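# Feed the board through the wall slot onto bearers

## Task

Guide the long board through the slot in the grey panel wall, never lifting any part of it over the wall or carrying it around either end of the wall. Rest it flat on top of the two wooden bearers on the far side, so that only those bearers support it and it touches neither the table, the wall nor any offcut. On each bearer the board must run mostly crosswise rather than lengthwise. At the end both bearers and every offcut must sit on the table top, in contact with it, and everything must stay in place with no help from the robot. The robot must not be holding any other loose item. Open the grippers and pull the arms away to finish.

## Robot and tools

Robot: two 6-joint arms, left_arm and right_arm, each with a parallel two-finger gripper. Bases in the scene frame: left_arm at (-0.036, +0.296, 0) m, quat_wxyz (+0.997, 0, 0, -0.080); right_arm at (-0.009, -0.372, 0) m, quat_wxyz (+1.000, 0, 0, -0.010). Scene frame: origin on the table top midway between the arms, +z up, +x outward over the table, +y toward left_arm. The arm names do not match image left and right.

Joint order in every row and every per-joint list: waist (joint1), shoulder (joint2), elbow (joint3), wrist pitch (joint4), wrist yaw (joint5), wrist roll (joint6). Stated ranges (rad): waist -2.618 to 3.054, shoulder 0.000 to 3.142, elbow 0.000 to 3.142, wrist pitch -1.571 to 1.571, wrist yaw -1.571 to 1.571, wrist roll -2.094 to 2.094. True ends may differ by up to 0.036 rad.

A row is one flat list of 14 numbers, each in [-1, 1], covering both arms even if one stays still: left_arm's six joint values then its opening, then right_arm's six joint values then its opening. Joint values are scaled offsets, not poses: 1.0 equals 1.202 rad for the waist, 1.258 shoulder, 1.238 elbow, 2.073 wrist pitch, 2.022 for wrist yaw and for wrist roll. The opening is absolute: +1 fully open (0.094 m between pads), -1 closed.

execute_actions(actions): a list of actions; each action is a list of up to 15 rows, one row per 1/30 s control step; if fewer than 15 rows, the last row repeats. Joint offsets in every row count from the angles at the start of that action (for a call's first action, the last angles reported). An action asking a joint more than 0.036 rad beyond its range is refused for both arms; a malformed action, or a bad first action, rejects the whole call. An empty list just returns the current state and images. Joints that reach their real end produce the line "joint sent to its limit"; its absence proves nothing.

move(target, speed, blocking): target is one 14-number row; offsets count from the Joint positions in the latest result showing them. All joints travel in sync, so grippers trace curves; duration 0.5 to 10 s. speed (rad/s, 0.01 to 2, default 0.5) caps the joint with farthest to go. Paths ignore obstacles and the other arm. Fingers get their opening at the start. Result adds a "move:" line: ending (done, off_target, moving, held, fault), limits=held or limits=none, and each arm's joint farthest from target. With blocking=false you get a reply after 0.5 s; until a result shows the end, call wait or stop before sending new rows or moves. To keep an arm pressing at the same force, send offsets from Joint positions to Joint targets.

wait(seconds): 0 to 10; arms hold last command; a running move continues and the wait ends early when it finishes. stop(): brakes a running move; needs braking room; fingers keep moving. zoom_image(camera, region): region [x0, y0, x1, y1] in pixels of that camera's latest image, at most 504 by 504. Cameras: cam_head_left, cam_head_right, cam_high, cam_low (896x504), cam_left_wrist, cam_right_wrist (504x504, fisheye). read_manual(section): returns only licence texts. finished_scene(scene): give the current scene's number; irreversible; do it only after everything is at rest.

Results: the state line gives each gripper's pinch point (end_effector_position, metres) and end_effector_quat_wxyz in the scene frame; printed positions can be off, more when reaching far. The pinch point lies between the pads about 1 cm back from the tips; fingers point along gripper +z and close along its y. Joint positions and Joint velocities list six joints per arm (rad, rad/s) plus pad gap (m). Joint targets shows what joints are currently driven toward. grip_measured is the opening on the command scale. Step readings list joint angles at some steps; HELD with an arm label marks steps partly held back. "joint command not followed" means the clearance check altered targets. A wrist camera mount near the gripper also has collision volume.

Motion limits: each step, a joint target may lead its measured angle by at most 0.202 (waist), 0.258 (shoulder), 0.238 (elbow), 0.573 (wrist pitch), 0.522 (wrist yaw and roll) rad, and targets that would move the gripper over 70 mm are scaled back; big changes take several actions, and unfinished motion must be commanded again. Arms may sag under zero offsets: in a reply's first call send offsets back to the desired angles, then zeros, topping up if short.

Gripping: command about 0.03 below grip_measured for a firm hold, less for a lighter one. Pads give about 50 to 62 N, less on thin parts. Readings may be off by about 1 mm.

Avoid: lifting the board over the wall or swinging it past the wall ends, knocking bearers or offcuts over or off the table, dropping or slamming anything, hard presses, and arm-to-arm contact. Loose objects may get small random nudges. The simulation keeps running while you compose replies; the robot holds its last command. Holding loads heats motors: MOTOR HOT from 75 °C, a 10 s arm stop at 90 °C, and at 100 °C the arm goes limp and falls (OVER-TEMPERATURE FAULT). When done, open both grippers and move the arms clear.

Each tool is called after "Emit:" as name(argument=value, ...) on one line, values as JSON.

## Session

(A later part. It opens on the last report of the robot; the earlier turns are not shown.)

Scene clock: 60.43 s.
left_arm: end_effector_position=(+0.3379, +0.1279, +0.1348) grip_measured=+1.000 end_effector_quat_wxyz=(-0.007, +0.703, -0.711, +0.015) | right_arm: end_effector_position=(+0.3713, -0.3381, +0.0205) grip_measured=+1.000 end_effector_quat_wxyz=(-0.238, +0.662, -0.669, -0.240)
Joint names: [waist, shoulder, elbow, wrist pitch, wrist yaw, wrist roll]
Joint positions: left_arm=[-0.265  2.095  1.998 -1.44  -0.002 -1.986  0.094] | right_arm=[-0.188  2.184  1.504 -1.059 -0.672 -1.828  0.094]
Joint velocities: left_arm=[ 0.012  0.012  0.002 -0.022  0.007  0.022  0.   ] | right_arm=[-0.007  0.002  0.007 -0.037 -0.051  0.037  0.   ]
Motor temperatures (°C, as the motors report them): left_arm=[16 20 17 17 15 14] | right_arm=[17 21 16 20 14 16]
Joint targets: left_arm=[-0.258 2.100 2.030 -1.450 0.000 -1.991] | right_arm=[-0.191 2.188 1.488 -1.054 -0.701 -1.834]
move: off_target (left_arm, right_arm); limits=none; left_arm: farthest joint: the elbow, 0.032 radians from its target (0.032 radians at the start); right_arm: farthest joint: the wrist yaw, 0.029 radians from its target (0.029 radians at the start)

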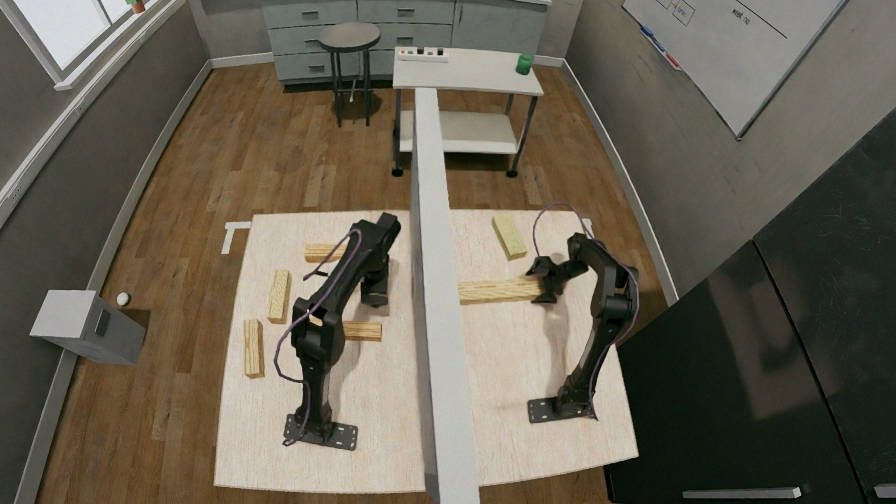

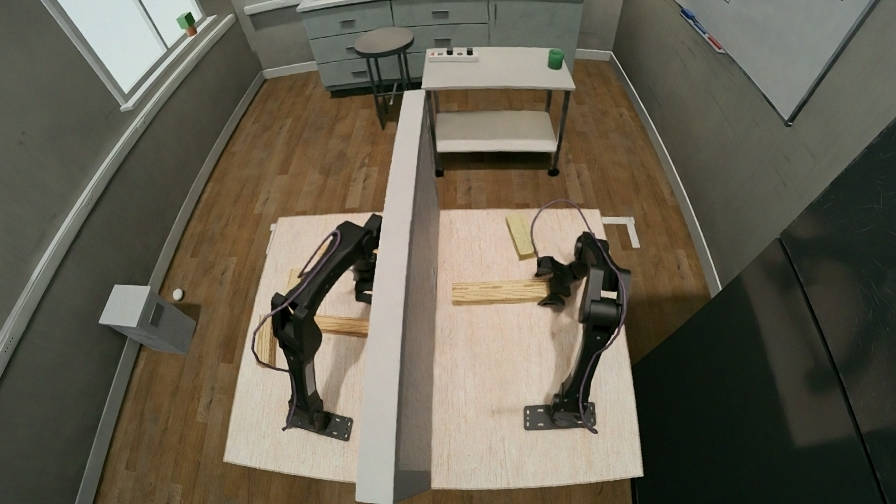

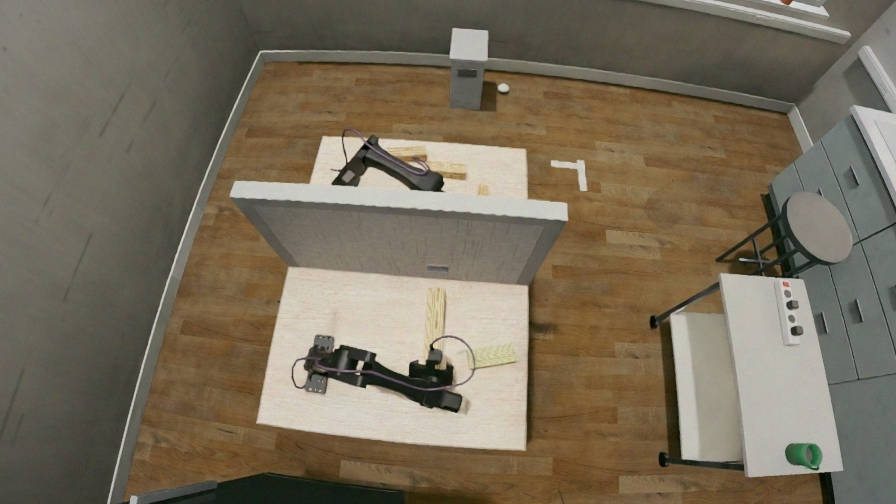

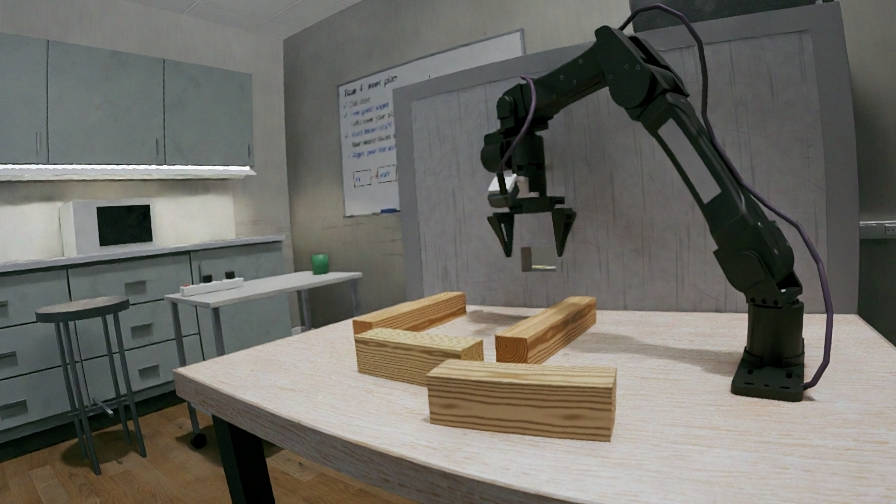

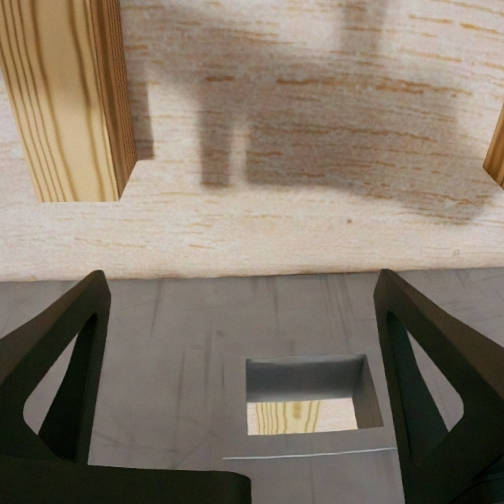

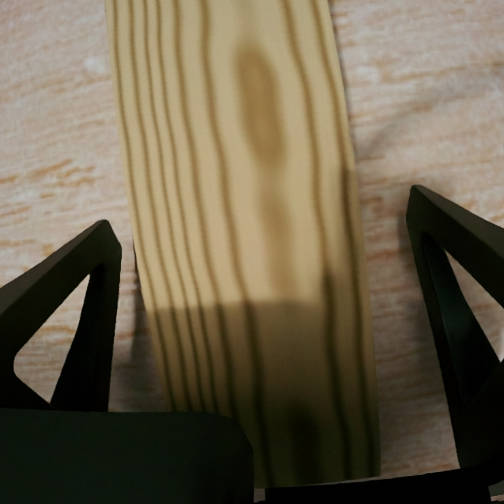

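Emit:
move(target=[0.0058,0.004,0.0258,-0.0048,0.001,-0.0025,1, -0.0025,0.0032,-0.0129,0.0024,-0.0143,-0.003,0.15], speed=0.5)

Scene clock: 61.33 s.
left_arm: end_effector_position=(+0.3379, +0.1279, +0.1348) grip_measured=+1.000 end_effector_quat_wxyz=(-0.007, +0.703, -0.711, +0.015) | right_arm: end_effector_position=(+0.3711, -0.3387, +0.0200) grip_measured=+0.262 end_effector_quat_wxyz=(-0.236, +0.662, -0.670, -0.239)
Joint names: [waist, shoulder, elbow, wrist pitch, wrist yaw, wrist roll]
Joint positions: left_arm=[-0.265  2.095  1.998 -1.44  -0.002 -1.986  0.094] | right_arm=[-0.188  2.184  1.504 -1.059 -0.668 -1.827  0.059]
Joint velocities: left_arm=[ 0.002 -0.002 -0.007 -0.066  0.051 -0.022  0.   ] | right_arm=[-0.002  0.002 -0.007 -0.066 -0.037  0.081 -0.001]
Motor temperatures (°C, as the motors report them): left_arm=[16 20 17 17 15 14] | right_arm=[17 21 16 20 14 16]
Joint targets: left_arm=[-0.258 2.100 2.030 -1.450 0.000 -1.991] | right_arm=[-0.191 2.188 1.488 -1.054 -0.701 -1.833]
move: off_target (left_arm, right_arm); limits=none; left_arm: farthest joint: the elbow, 0.032 radians from its target (0.032 radians at the start); right_arm: farthest joint: the wrist yaw, 0.033 radians from its target (0.029 radians at the start)

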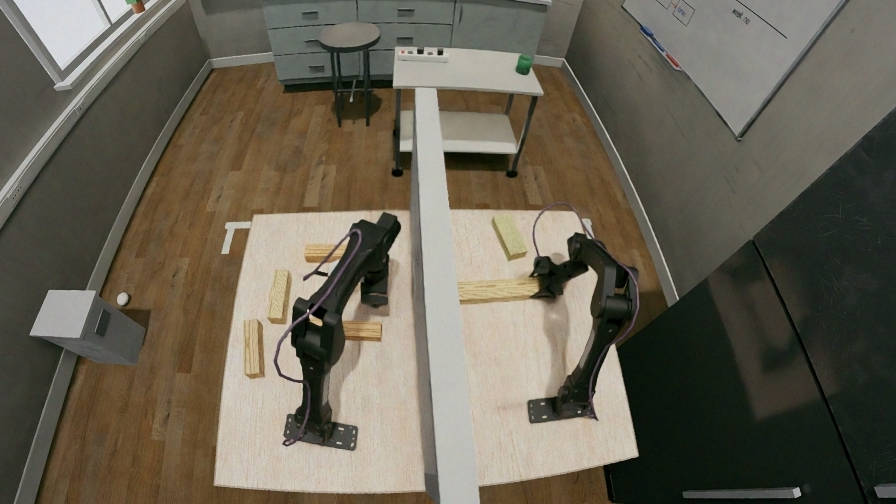

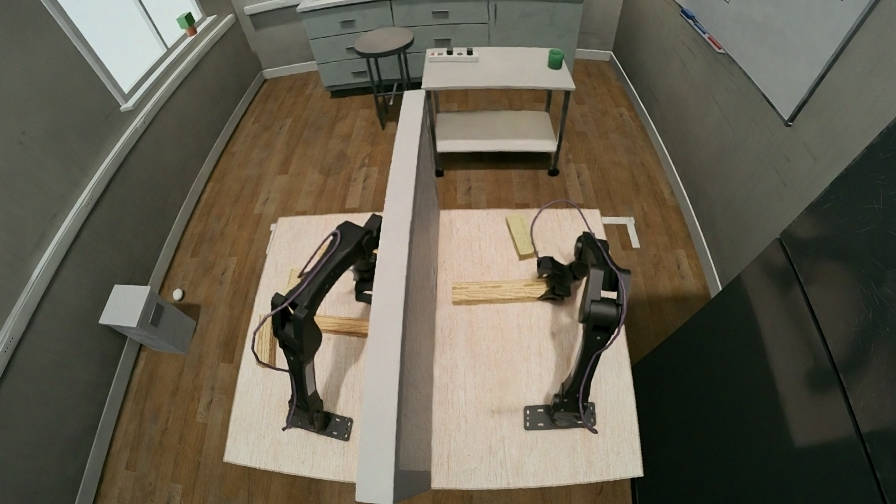

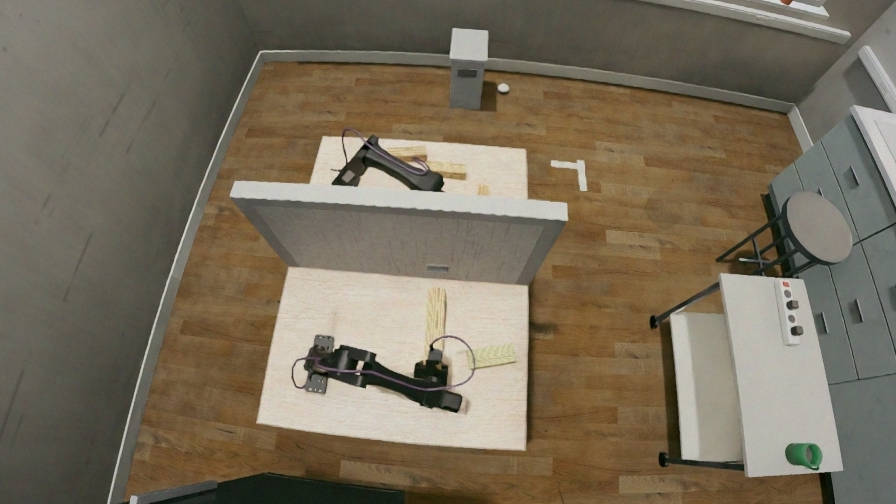

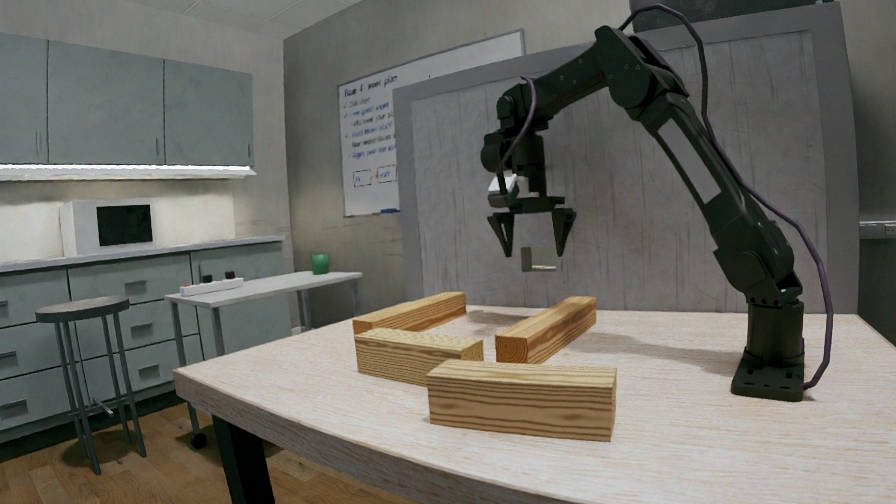

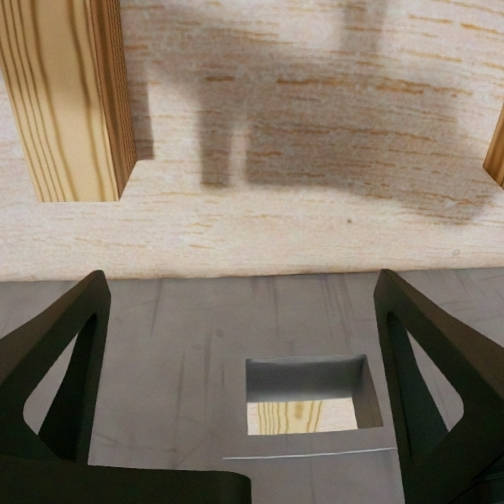

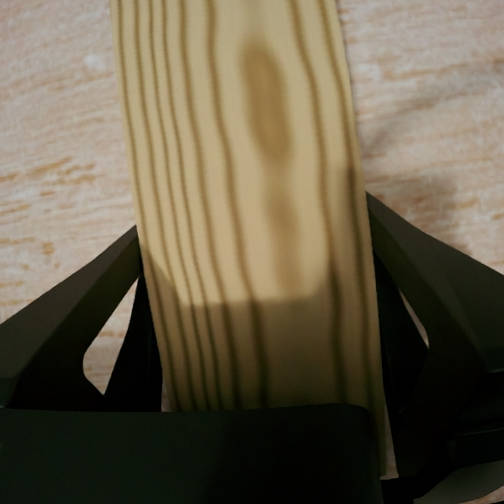

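Emit:
move(target=[0.0058,0.004,0.0258,-0.0048,0.001,-0.0025,1, -0.0025,-0.1041,0.2189,-0.1698,-0.0554,-0.0035,0.15], speed=0.4)

Scene clock: 63.53 s.
left_arm: end_effector_position=(+0.3379, +0.1279, +0.1348) grip_measured=+1.000 end_effector_quat_wxyz=(-0.007, +0.703, -0.711, +0.015) | right_arm: end_effector_position=(+0.3755, -0.3375, +0.1173) grip_measured=+0.262 end_effector_quat_wxyz=(-0.248, +0.664, -0.666, -0.235)
Joint names: [waist, shoulder, elbow, wrist pitch, wrist yaw, wrist roll]
Joint positions: left_arm=[-0.265  2.095  1.998 -1.44  -0.002 -1.986  0.094] | right_arm=[-0.188  2.081  1.74  -1.378 -0.683 -1.83   0.059]
Joint velocities: left_arm=[-0.017  0.007 -0.002 -0.007  0.007 -0.022  0.   ] | right_arm=[ 0.002  0.002 -0.007  0.051 -0.037 -0.022  0.   ]
Motor temperatures (°C, as the motors report them): left_arm=[16 20 18 17 15 14] | right_arm=[17 21 16 19 14 16]
Joint targets: left_arm=[-0.258 2.100 2.030 -1.450 0.000 -1.991] | right_arm=[-0.191 2.053 1.775 -1.411 -0.780 -1.834]
move: off_target (left_arm, right_arm); limits=none; left_arm: farthest joint: the elbow, 0.032 radians from its target (0.032 radians at the start); right_arm: farthest joint: the wrist yaw, 0.097 radians from its target (0.112 radians at the start)

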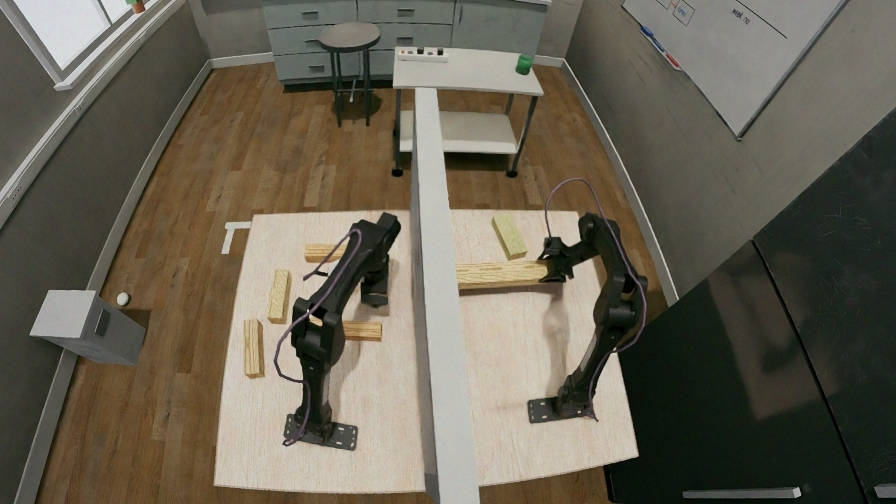

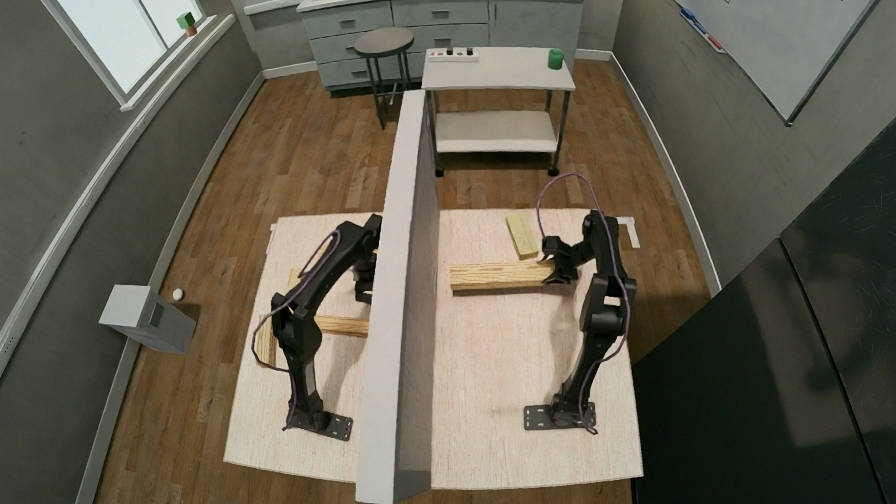

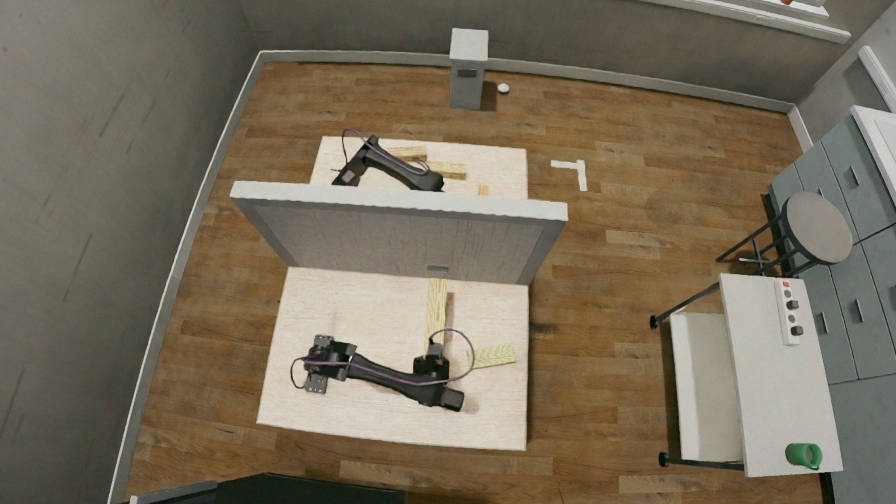

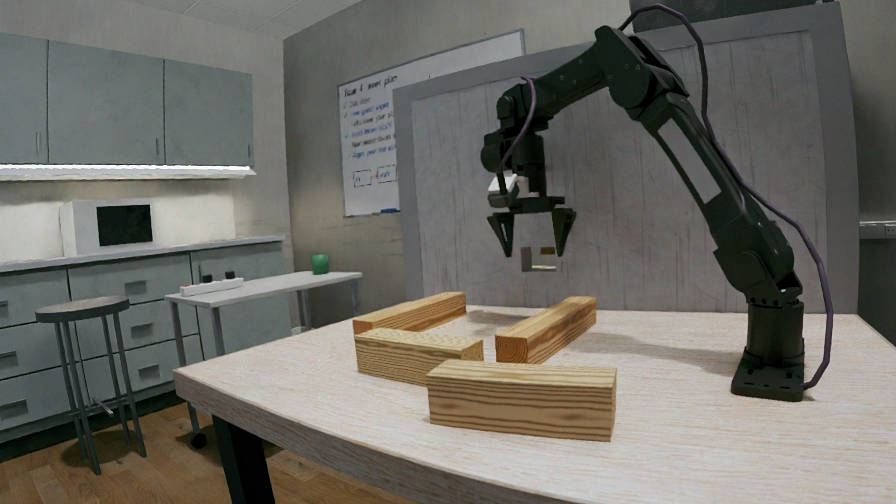

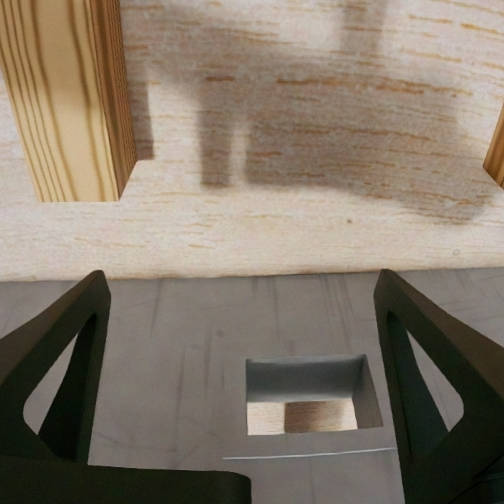

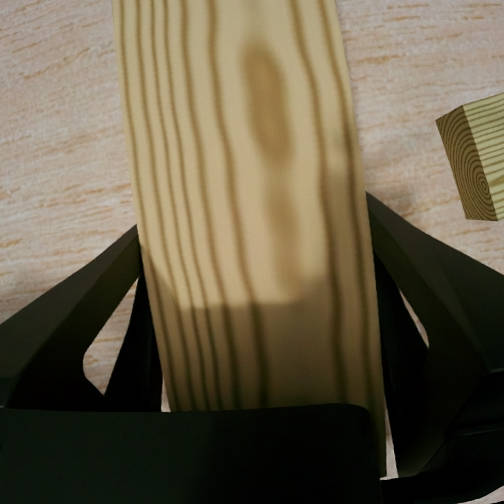

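Emit:
zoom_image(camera="cam_low", region=[480, 210, 600, 300])

Emit:
zoom_image(camera="cam_high", region=[380, 240, 500, 340])

Region (480, 210, 600, 300) of cam_low's 896x504 image, scaled by 4.200, with more detail than that image has; it fills the top 378 rows of this view, and the rest is white.

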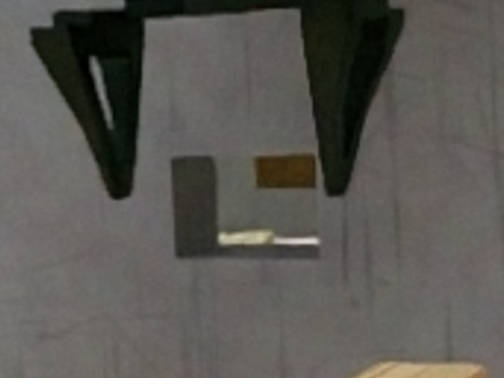

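Region (380, 240, 500, 340) of cam_high's 896x504 image, scaled by 4.200, with more detail than that image has.

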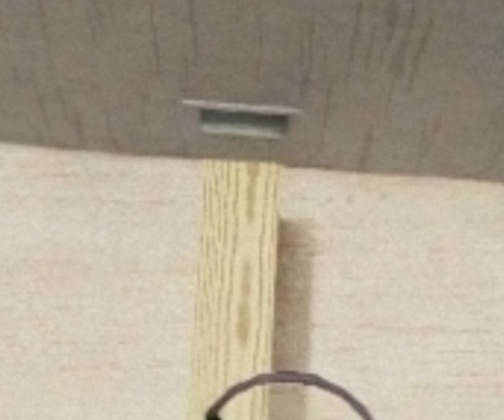

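Emit:
move(target=[0.0058,0.004,0.0258,-0.0048,0.001,-0.0025,1, -0.0025,0.0199,-0.0396,0.0125,-0.0356,-0.002,0.15], speed=0.2)

Emit:
zoom_image(camera="cam_low", region=[480, 210, 600, 320])

Scene clock: 65.57 s.
left_arm: end_effector_position=(+0.3379, +0.1279, +0.1348) grip_measured=+1.000 end_effector_quat_wxyz=(-0.007, +0.703, -0.711, +0.015) | right_arm: end_effector_position=(+0.3728, -0.3409, +0.0936) grip_measured=+0.262 end_effector_quat_wxyz=(-0.229, +0.663, -0.671, -0.239)
Joint names: [waist, shoulder, elbow, wrist pitch, wrist yaw, wrist roll]
Joint positions: left_arm=[-0.265  2.095  1.998 -1.44  -0.002 -1.986  0.094] | right_arm=[-0.188  2.112  1.7   -1.337 -0.655 -1.83   0.059]
Joint velocities: left_arm=[-0.007  0.027 -0.012 -0.066 -0.037  0.022  0.   ] | right_arm=[-0.017  0.022 -0.007 -0.081  0.022 -0.066  0.   ]
Motor temperatures (°C, as the motors report them): left_arm=[16 20 18 17 15 14] | right_arm=[17 22 16 19 14 16]
Joint targets: left_arm=[-0.258 2.100 2.030 -1.450 0.000 -1.991] | right_arm=[-0.191 2.106 1.691 -1.352 -0.755 -1.834]
move: off_target (left_arm, right_arm); limits=none; left_arm: farthest joint: the elbow, 0.032 radians from its target (0.032 radians at the start); right_arm: farthest joint: the wrist yaw, 0.100 radians from its target (0.072 radians at the start)

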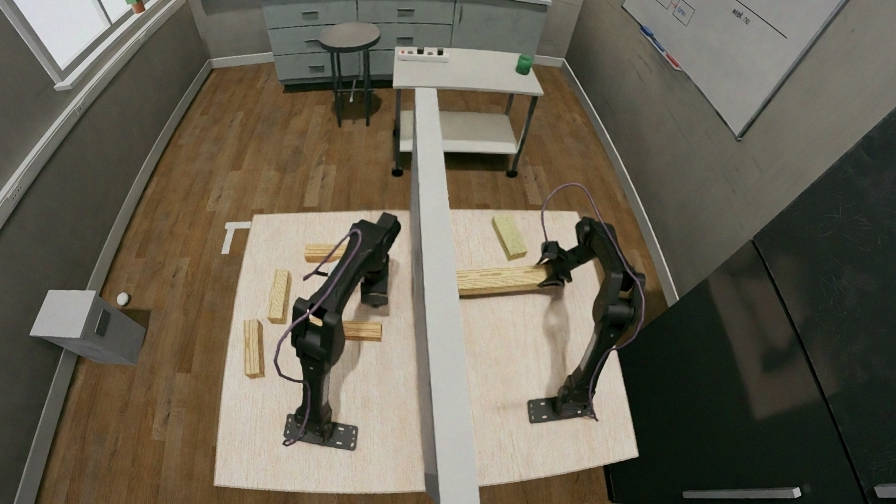

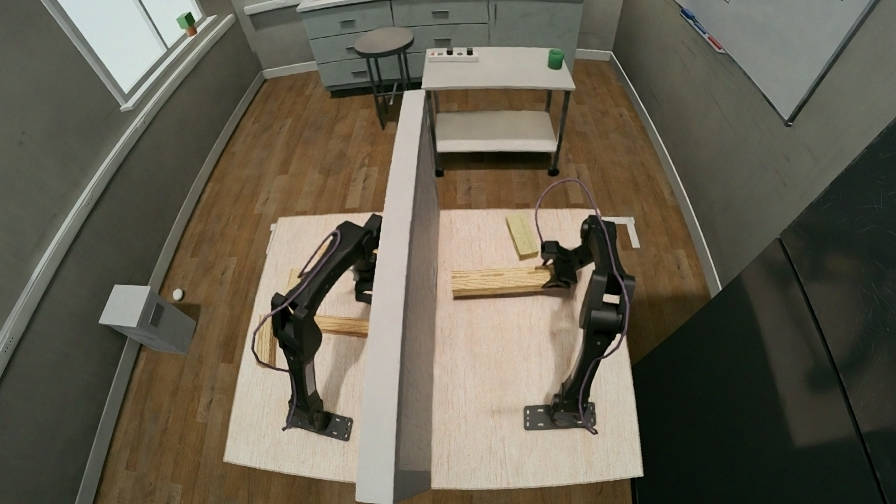

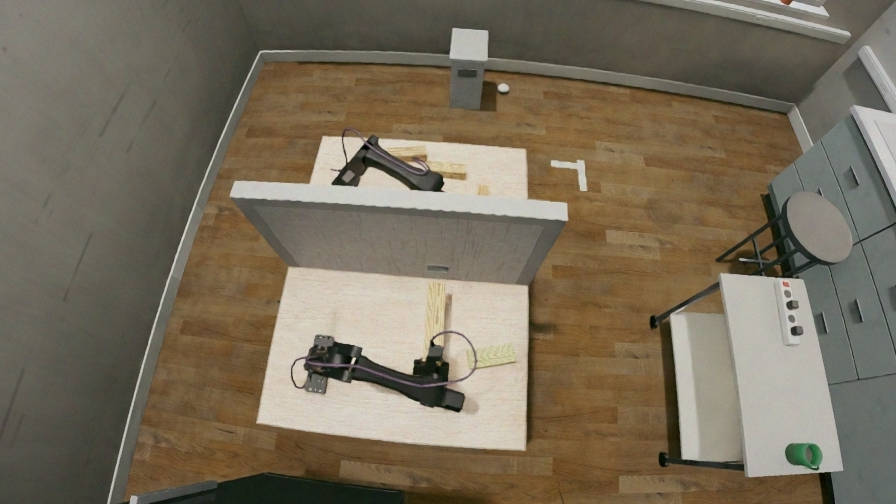

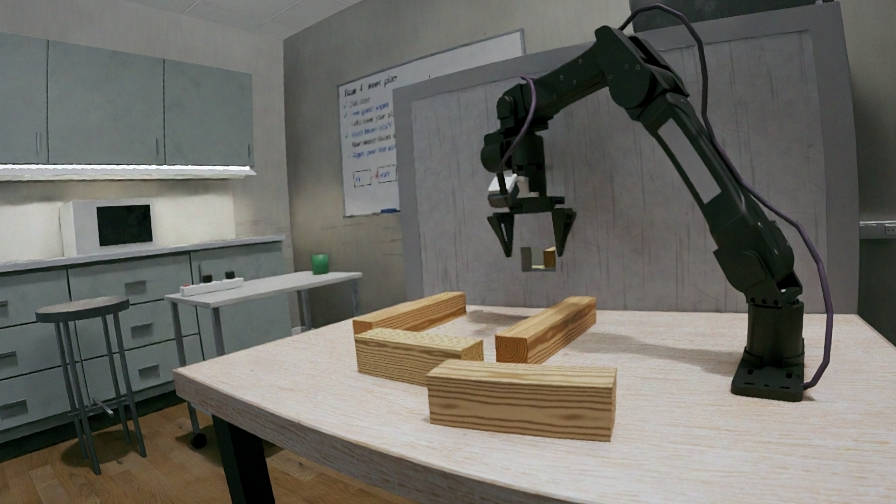

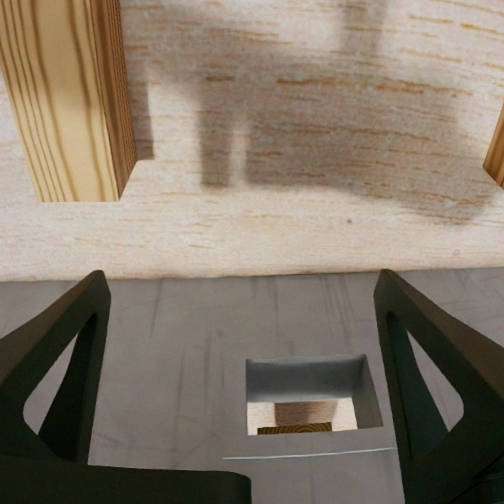

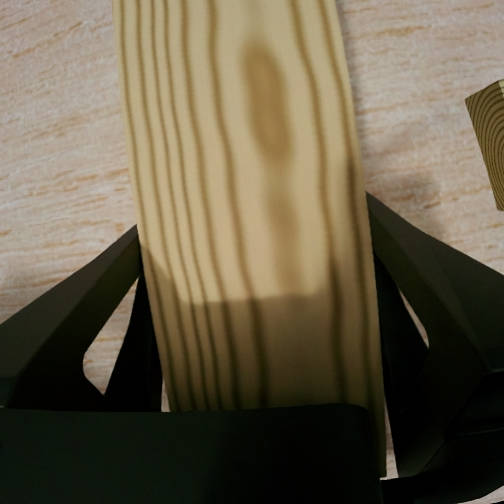

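Region (480, 210, 600, 320) of cam_low's 896x504 image, scaled by 4.200, with more detail than that image has; it fills the top 462 rows of this view, and the rest is white.

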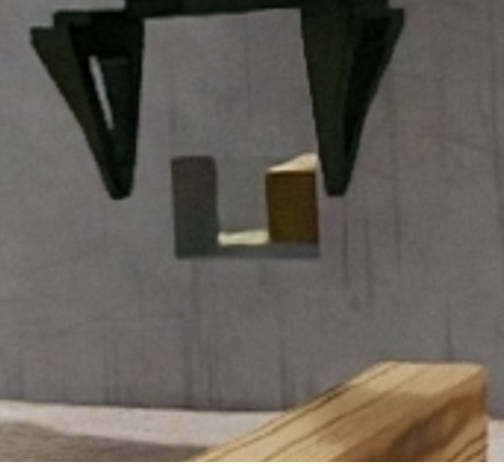

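Emit:
execute_actions(actions=[[[0.0058,0.004,0.0258,-0.0048,0.001,-0.0025,1, 0.0018,-0.0082,-0.0089,-0.0052,-0.0503,0.0008,0.15],
[0.0058,0.004,0.0258,-0.0048,0.001,-0.0025,1, 0.0061,-0.0115,-0.0105,-0.0033,-0.0511,0.0035,0.15],
[0.0058,0.004,0.0258,-0.0048,0.001,-0.0025,1, 0.0104,-0.0149,-0.0122,-0.0013,-0.0518,0.0063,0.15],
[0.0058,0.004,0.0258,-0.0048,0.001,-0.0025,1, 0.0147,-0.0182,-0.0138,0.0007,-0.0526,0.0091,0.15],
[0.0058,0.004,0.0258,-0.0048,0.001,-0.0025,1, 0.0190,-0.0216,-0.0154,0.0026,-0.0534,0.0118,0.15],
[0.0058,0.004,0.0258,-0.0048,0.001,-0.0025,1, 0.0233,-0.0249,-0.0170,0.0046,-0.0542,0.0146,0.15],
[0.0058,0.004,0.0258,-0.0048,0.001,-0.0025,1, 0.0276,-0.0283,-0.0186,0.0066,-0.0550,0.0174,0.15],
[0.0058,0.004,0.0258,-0.0048,0.001,-0.0025,1, 0.0319,-0.0316,-0.0202,0.0085,-0.0558,0.0201,0.15],
[0.0058,0.004,0.0258,-0.0048,0.001,-0.0025,1, 0.0362,-0.0350,-0.0219,0.0105,-0.0566,0.0229,0.15],
[0.0058,0.004,0.0258,-0.0048,0.001,-0.0025,1, 0.0405,-0.0383,-0.0235,0.0125,-0.0573,0.0257,0.15],
[0.0058,0.004,0.0258,-0.0048,0.001,-0.0025,1, 0.0448,-0.0417,-0.0251,0.0144,-0.0581,0.0284,0.15],
[0.0058,0.004,0.0258,-0.0048,0.001,-0.0025,1, 0.0491,-0.0450,-0.0267,0.0164,-0.0589,0.0312,0.15]]])

Emit:
wait(seconds=0.5)

Emit:
zoom_image(camera="cam_low", region=[480, 210, 600, 320])

Scene clock: 69.07 s.
left_arm: end_effector_position=(+0.3379, +0.1279, +0.1348) grip_measured=+1.000 end_effector_quat_wxyz=(-0.007, +0.703, -0.711, +0.015) | right_arm: end_effector_position=(+0.3736, -0.3187, +0.0944) grip_measured=+0.262 end_effector_quat_wxyz=(-0.231, +0.668, -0.664, -0.243)
Joint names: [waist, shoulder, elbow, wrist pitch, wrist yaw, wrist roll]
Joint positions: left_arm=[-0.265  2.095  1.998 -1.44  -0.002 -1.986  0.094] | right_arm=[-0.134  2.097  1.678 -1.3   -0.67  -1.783  0.059]
Joint velocities: left_arm=[-0.012 -0.012 -0.017 -0.007 -0.007 -0.007  0.   ] | right_arm=[ 0.081 -0.051 -0.012  0.037 -0.051  0.007  0.   ]
Motor temperatures (°C, as the motors report them): left_arm=[16 20 18 17 15 14] | right_arm=[17 22 16 19 15 16]
Joint targets: left_arm=[-0.258 2.100 2.030 -1.450 0.000 -1.991] | right_arm=[-0.129 2.056 1.667 -1.303 -0.774 -1.767]
Step readings (joint positions):
0: left_arm=[-0.265 2.095 1.998 -1.440 -0.002 -1.986] | right_arm=[-0.188 2.112 1.700 -1.337 -0.655 -1.830]
1: left_arm=[-0.265 2.095 1.998 -1.440 -0.002 -1.986] | right_arm=[-0.188 2.112 1.700 -1.336 -0.655 -1.830]
2: left_arm=[-0.265 2.095 1.998 -1.440 -0.002 -1.986] | right_arm=[-0.188 2.112 1.700 -1.336 -0.656 -1.829]
4: left_arm=[-0.265 2.095 1.998 -1.440 -0.002 -1.986] | right_arm=[-0.187 2.112 1.700 -1.332 -0.657 -1.826]
8: left_arm=[-0.265 2.095 1.998 -1.440 -0.002 -1.986] | right_arm=[-0.174 2.112 1.699 -1.318 -0.659 -1.812]
15: Joint positions above

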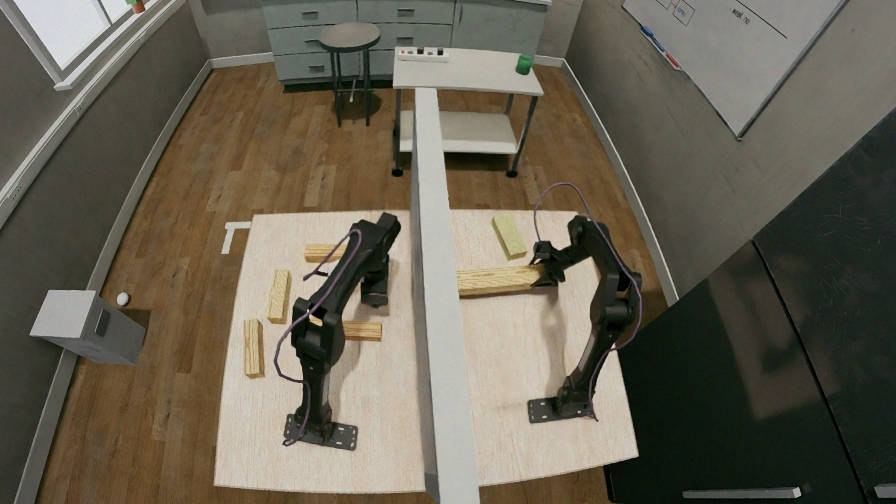

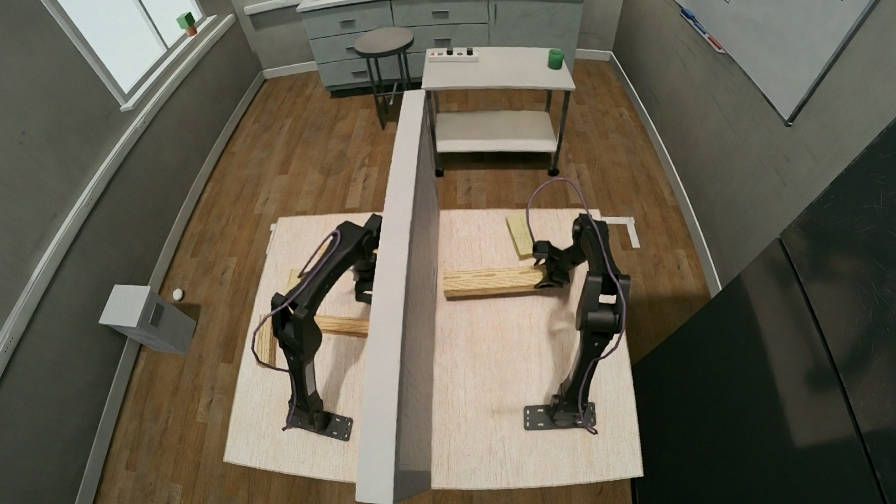

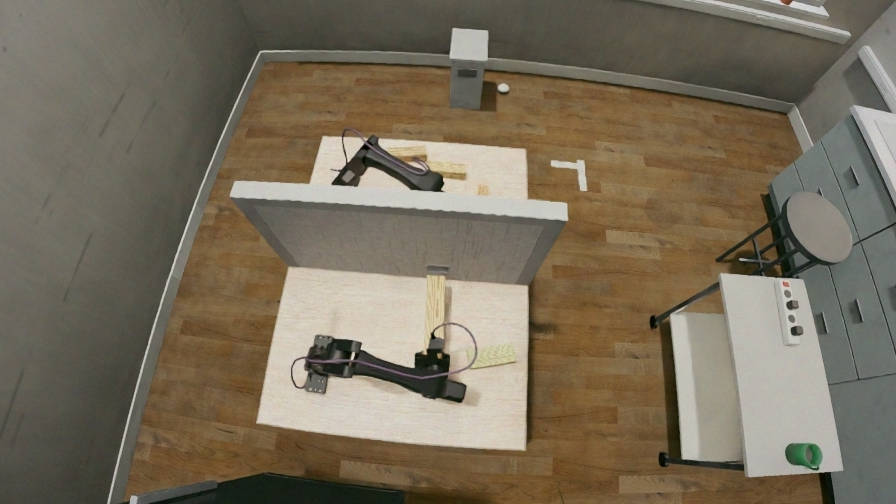

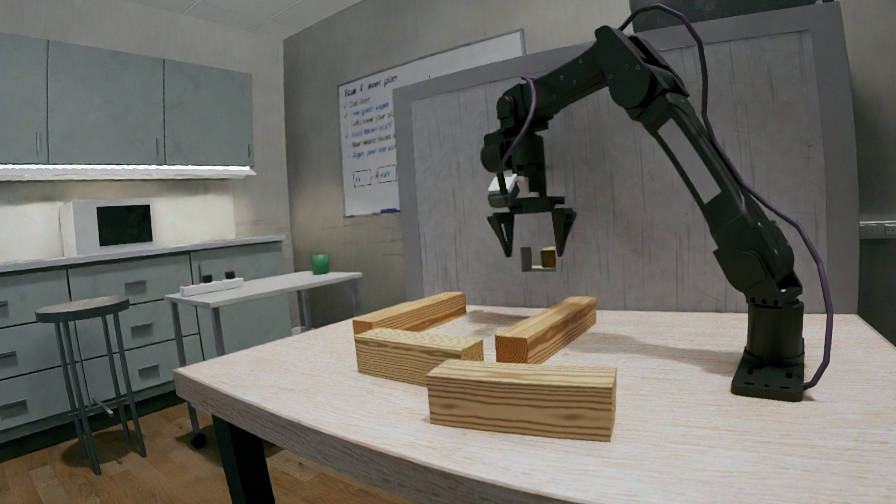

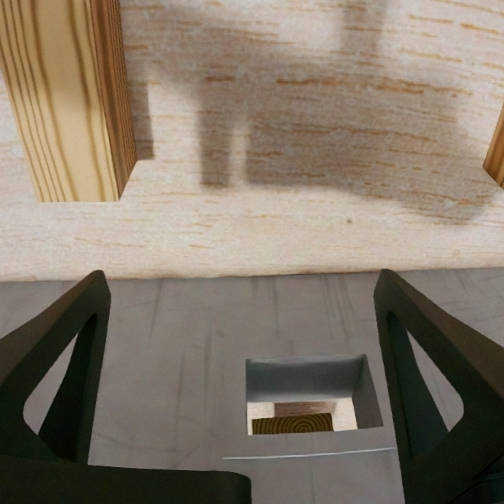

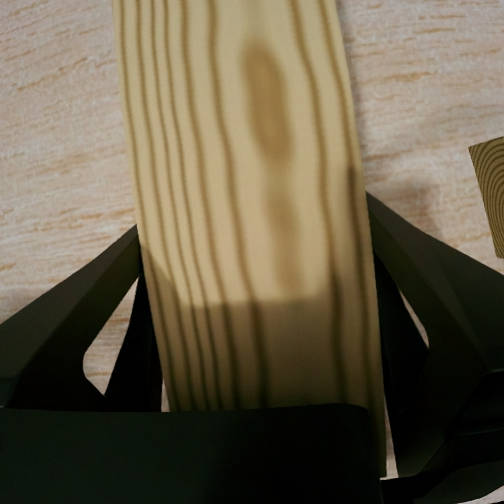

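Scene clock: 69.57 s.
left_arm: end_effector_position=(+0.3379, +0.1279, +0.1348) grip_measured=+1.000 end_effector_quat_wxyz=(-0.007, +0.703, -0.711, +0.015) | right_arm: end_effector_position=(+0.3752, -0.3173, +0.0965) grip_measured=+0.262 end_effector_quat_wxyz=(-0.234, +0.666, -0.666, -0.241)
Joint names: [waist, shoulder, elbow, wrist pitch, wrist yaw, wrist roll]
Joint positions: left_arm=[-0.265  2.095  1.998 -1.44  -0.002 -1.986  0.094] | right_arm=[-0.132  2.092  1.678 -1.293 -0.675 -1.772  0.059]
Joint velocities: left_arm=[ 0.002  0.002 -0.012 -0.007  0.022  0.051  0.   ] | right_arm=[ 0.007 -0.012  0.002 -0.051 -0.037  0.022  0.   ]
Motor temperatures (°C, as the motors report them): left_arm=[16 20 18 17 15 14] | right_arm=[17 22 16 19 15 16]
Joint targets: left_arm=[-0.258 2.100 2.030 -1.450 0.000 -1.991] | right_arm=[-0.129 2.056 1.667 -1.303 -0.774 -1.766]
wait: 0.50 s; at rest by 0.40 s

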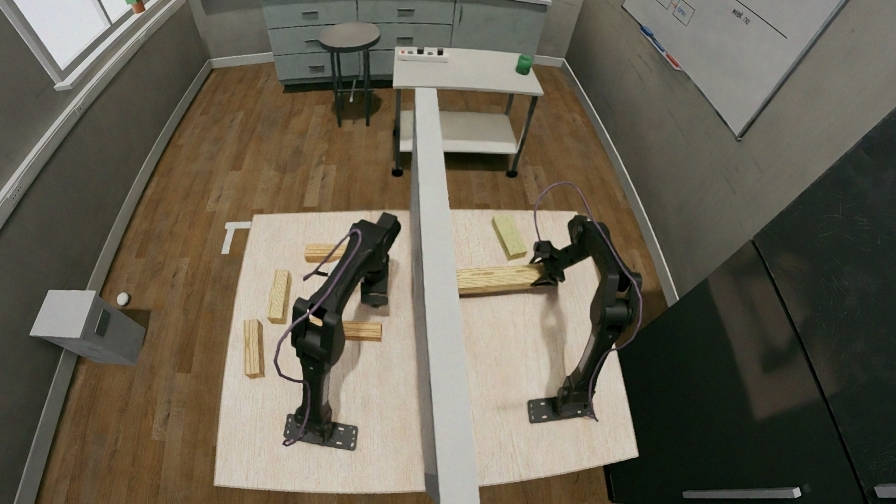

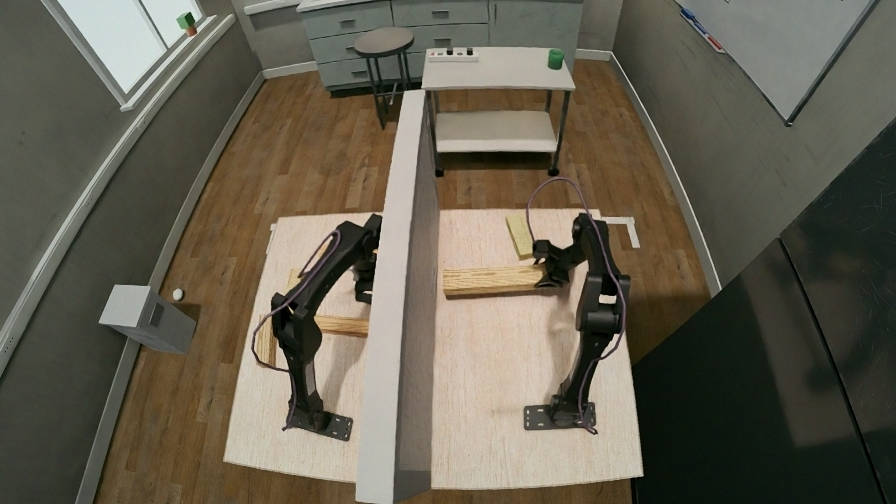

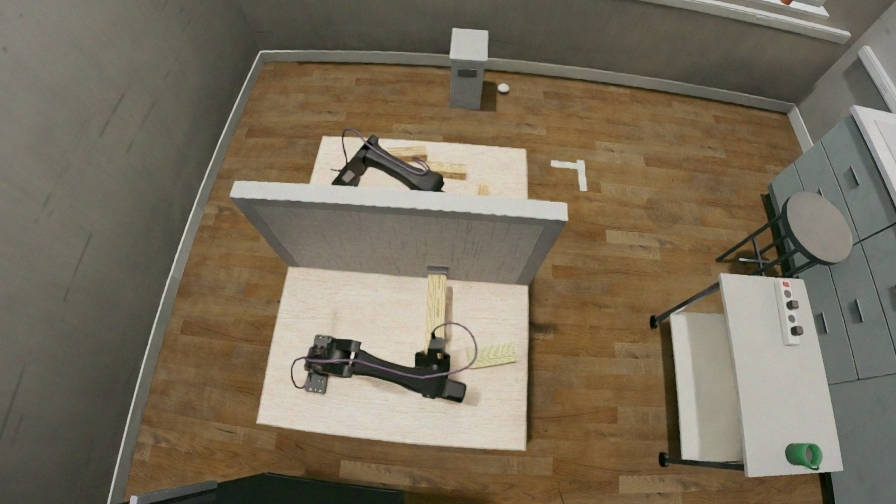

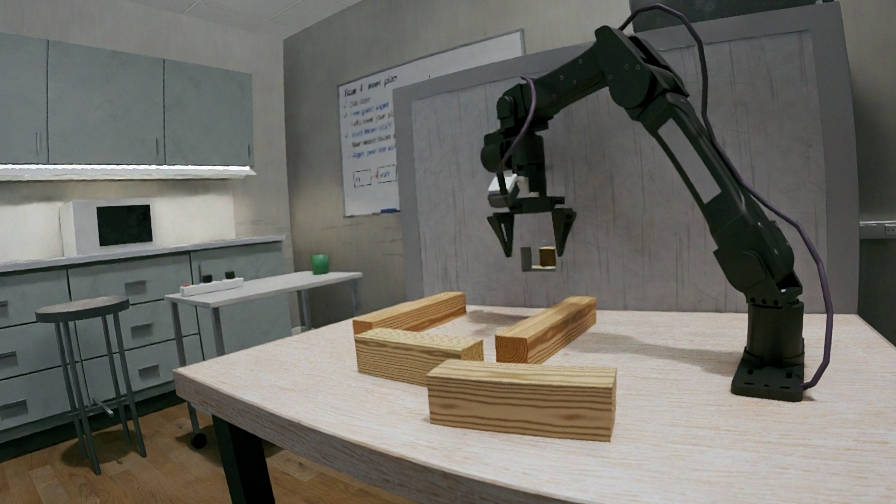

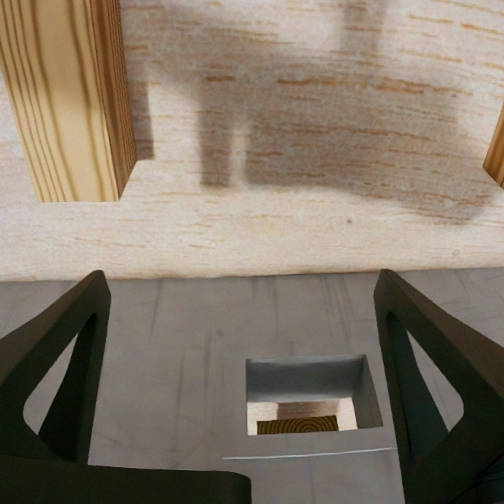

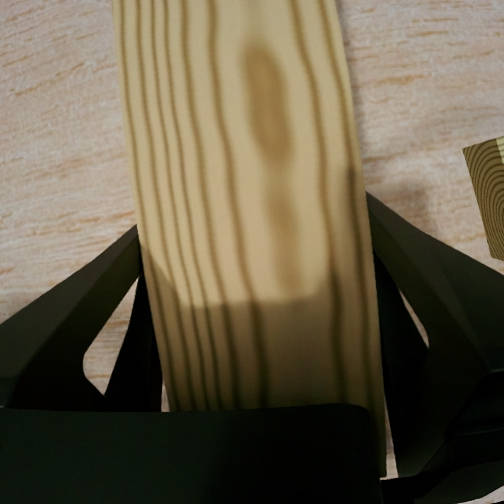

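Region (480, 210, 600, 320) of cam_low's 896x504 image, scaled by 4.200, with more detail than that image has; it fills the top 462 rows of this view, and the rest is white.

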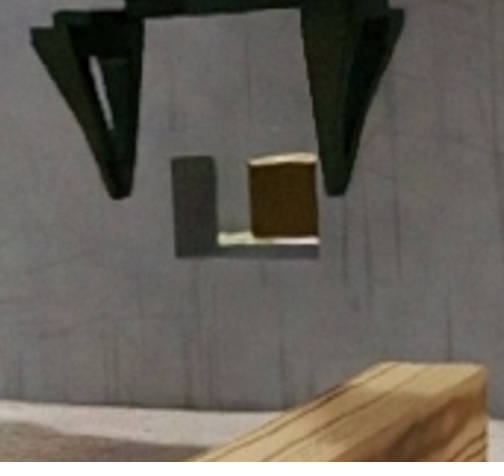

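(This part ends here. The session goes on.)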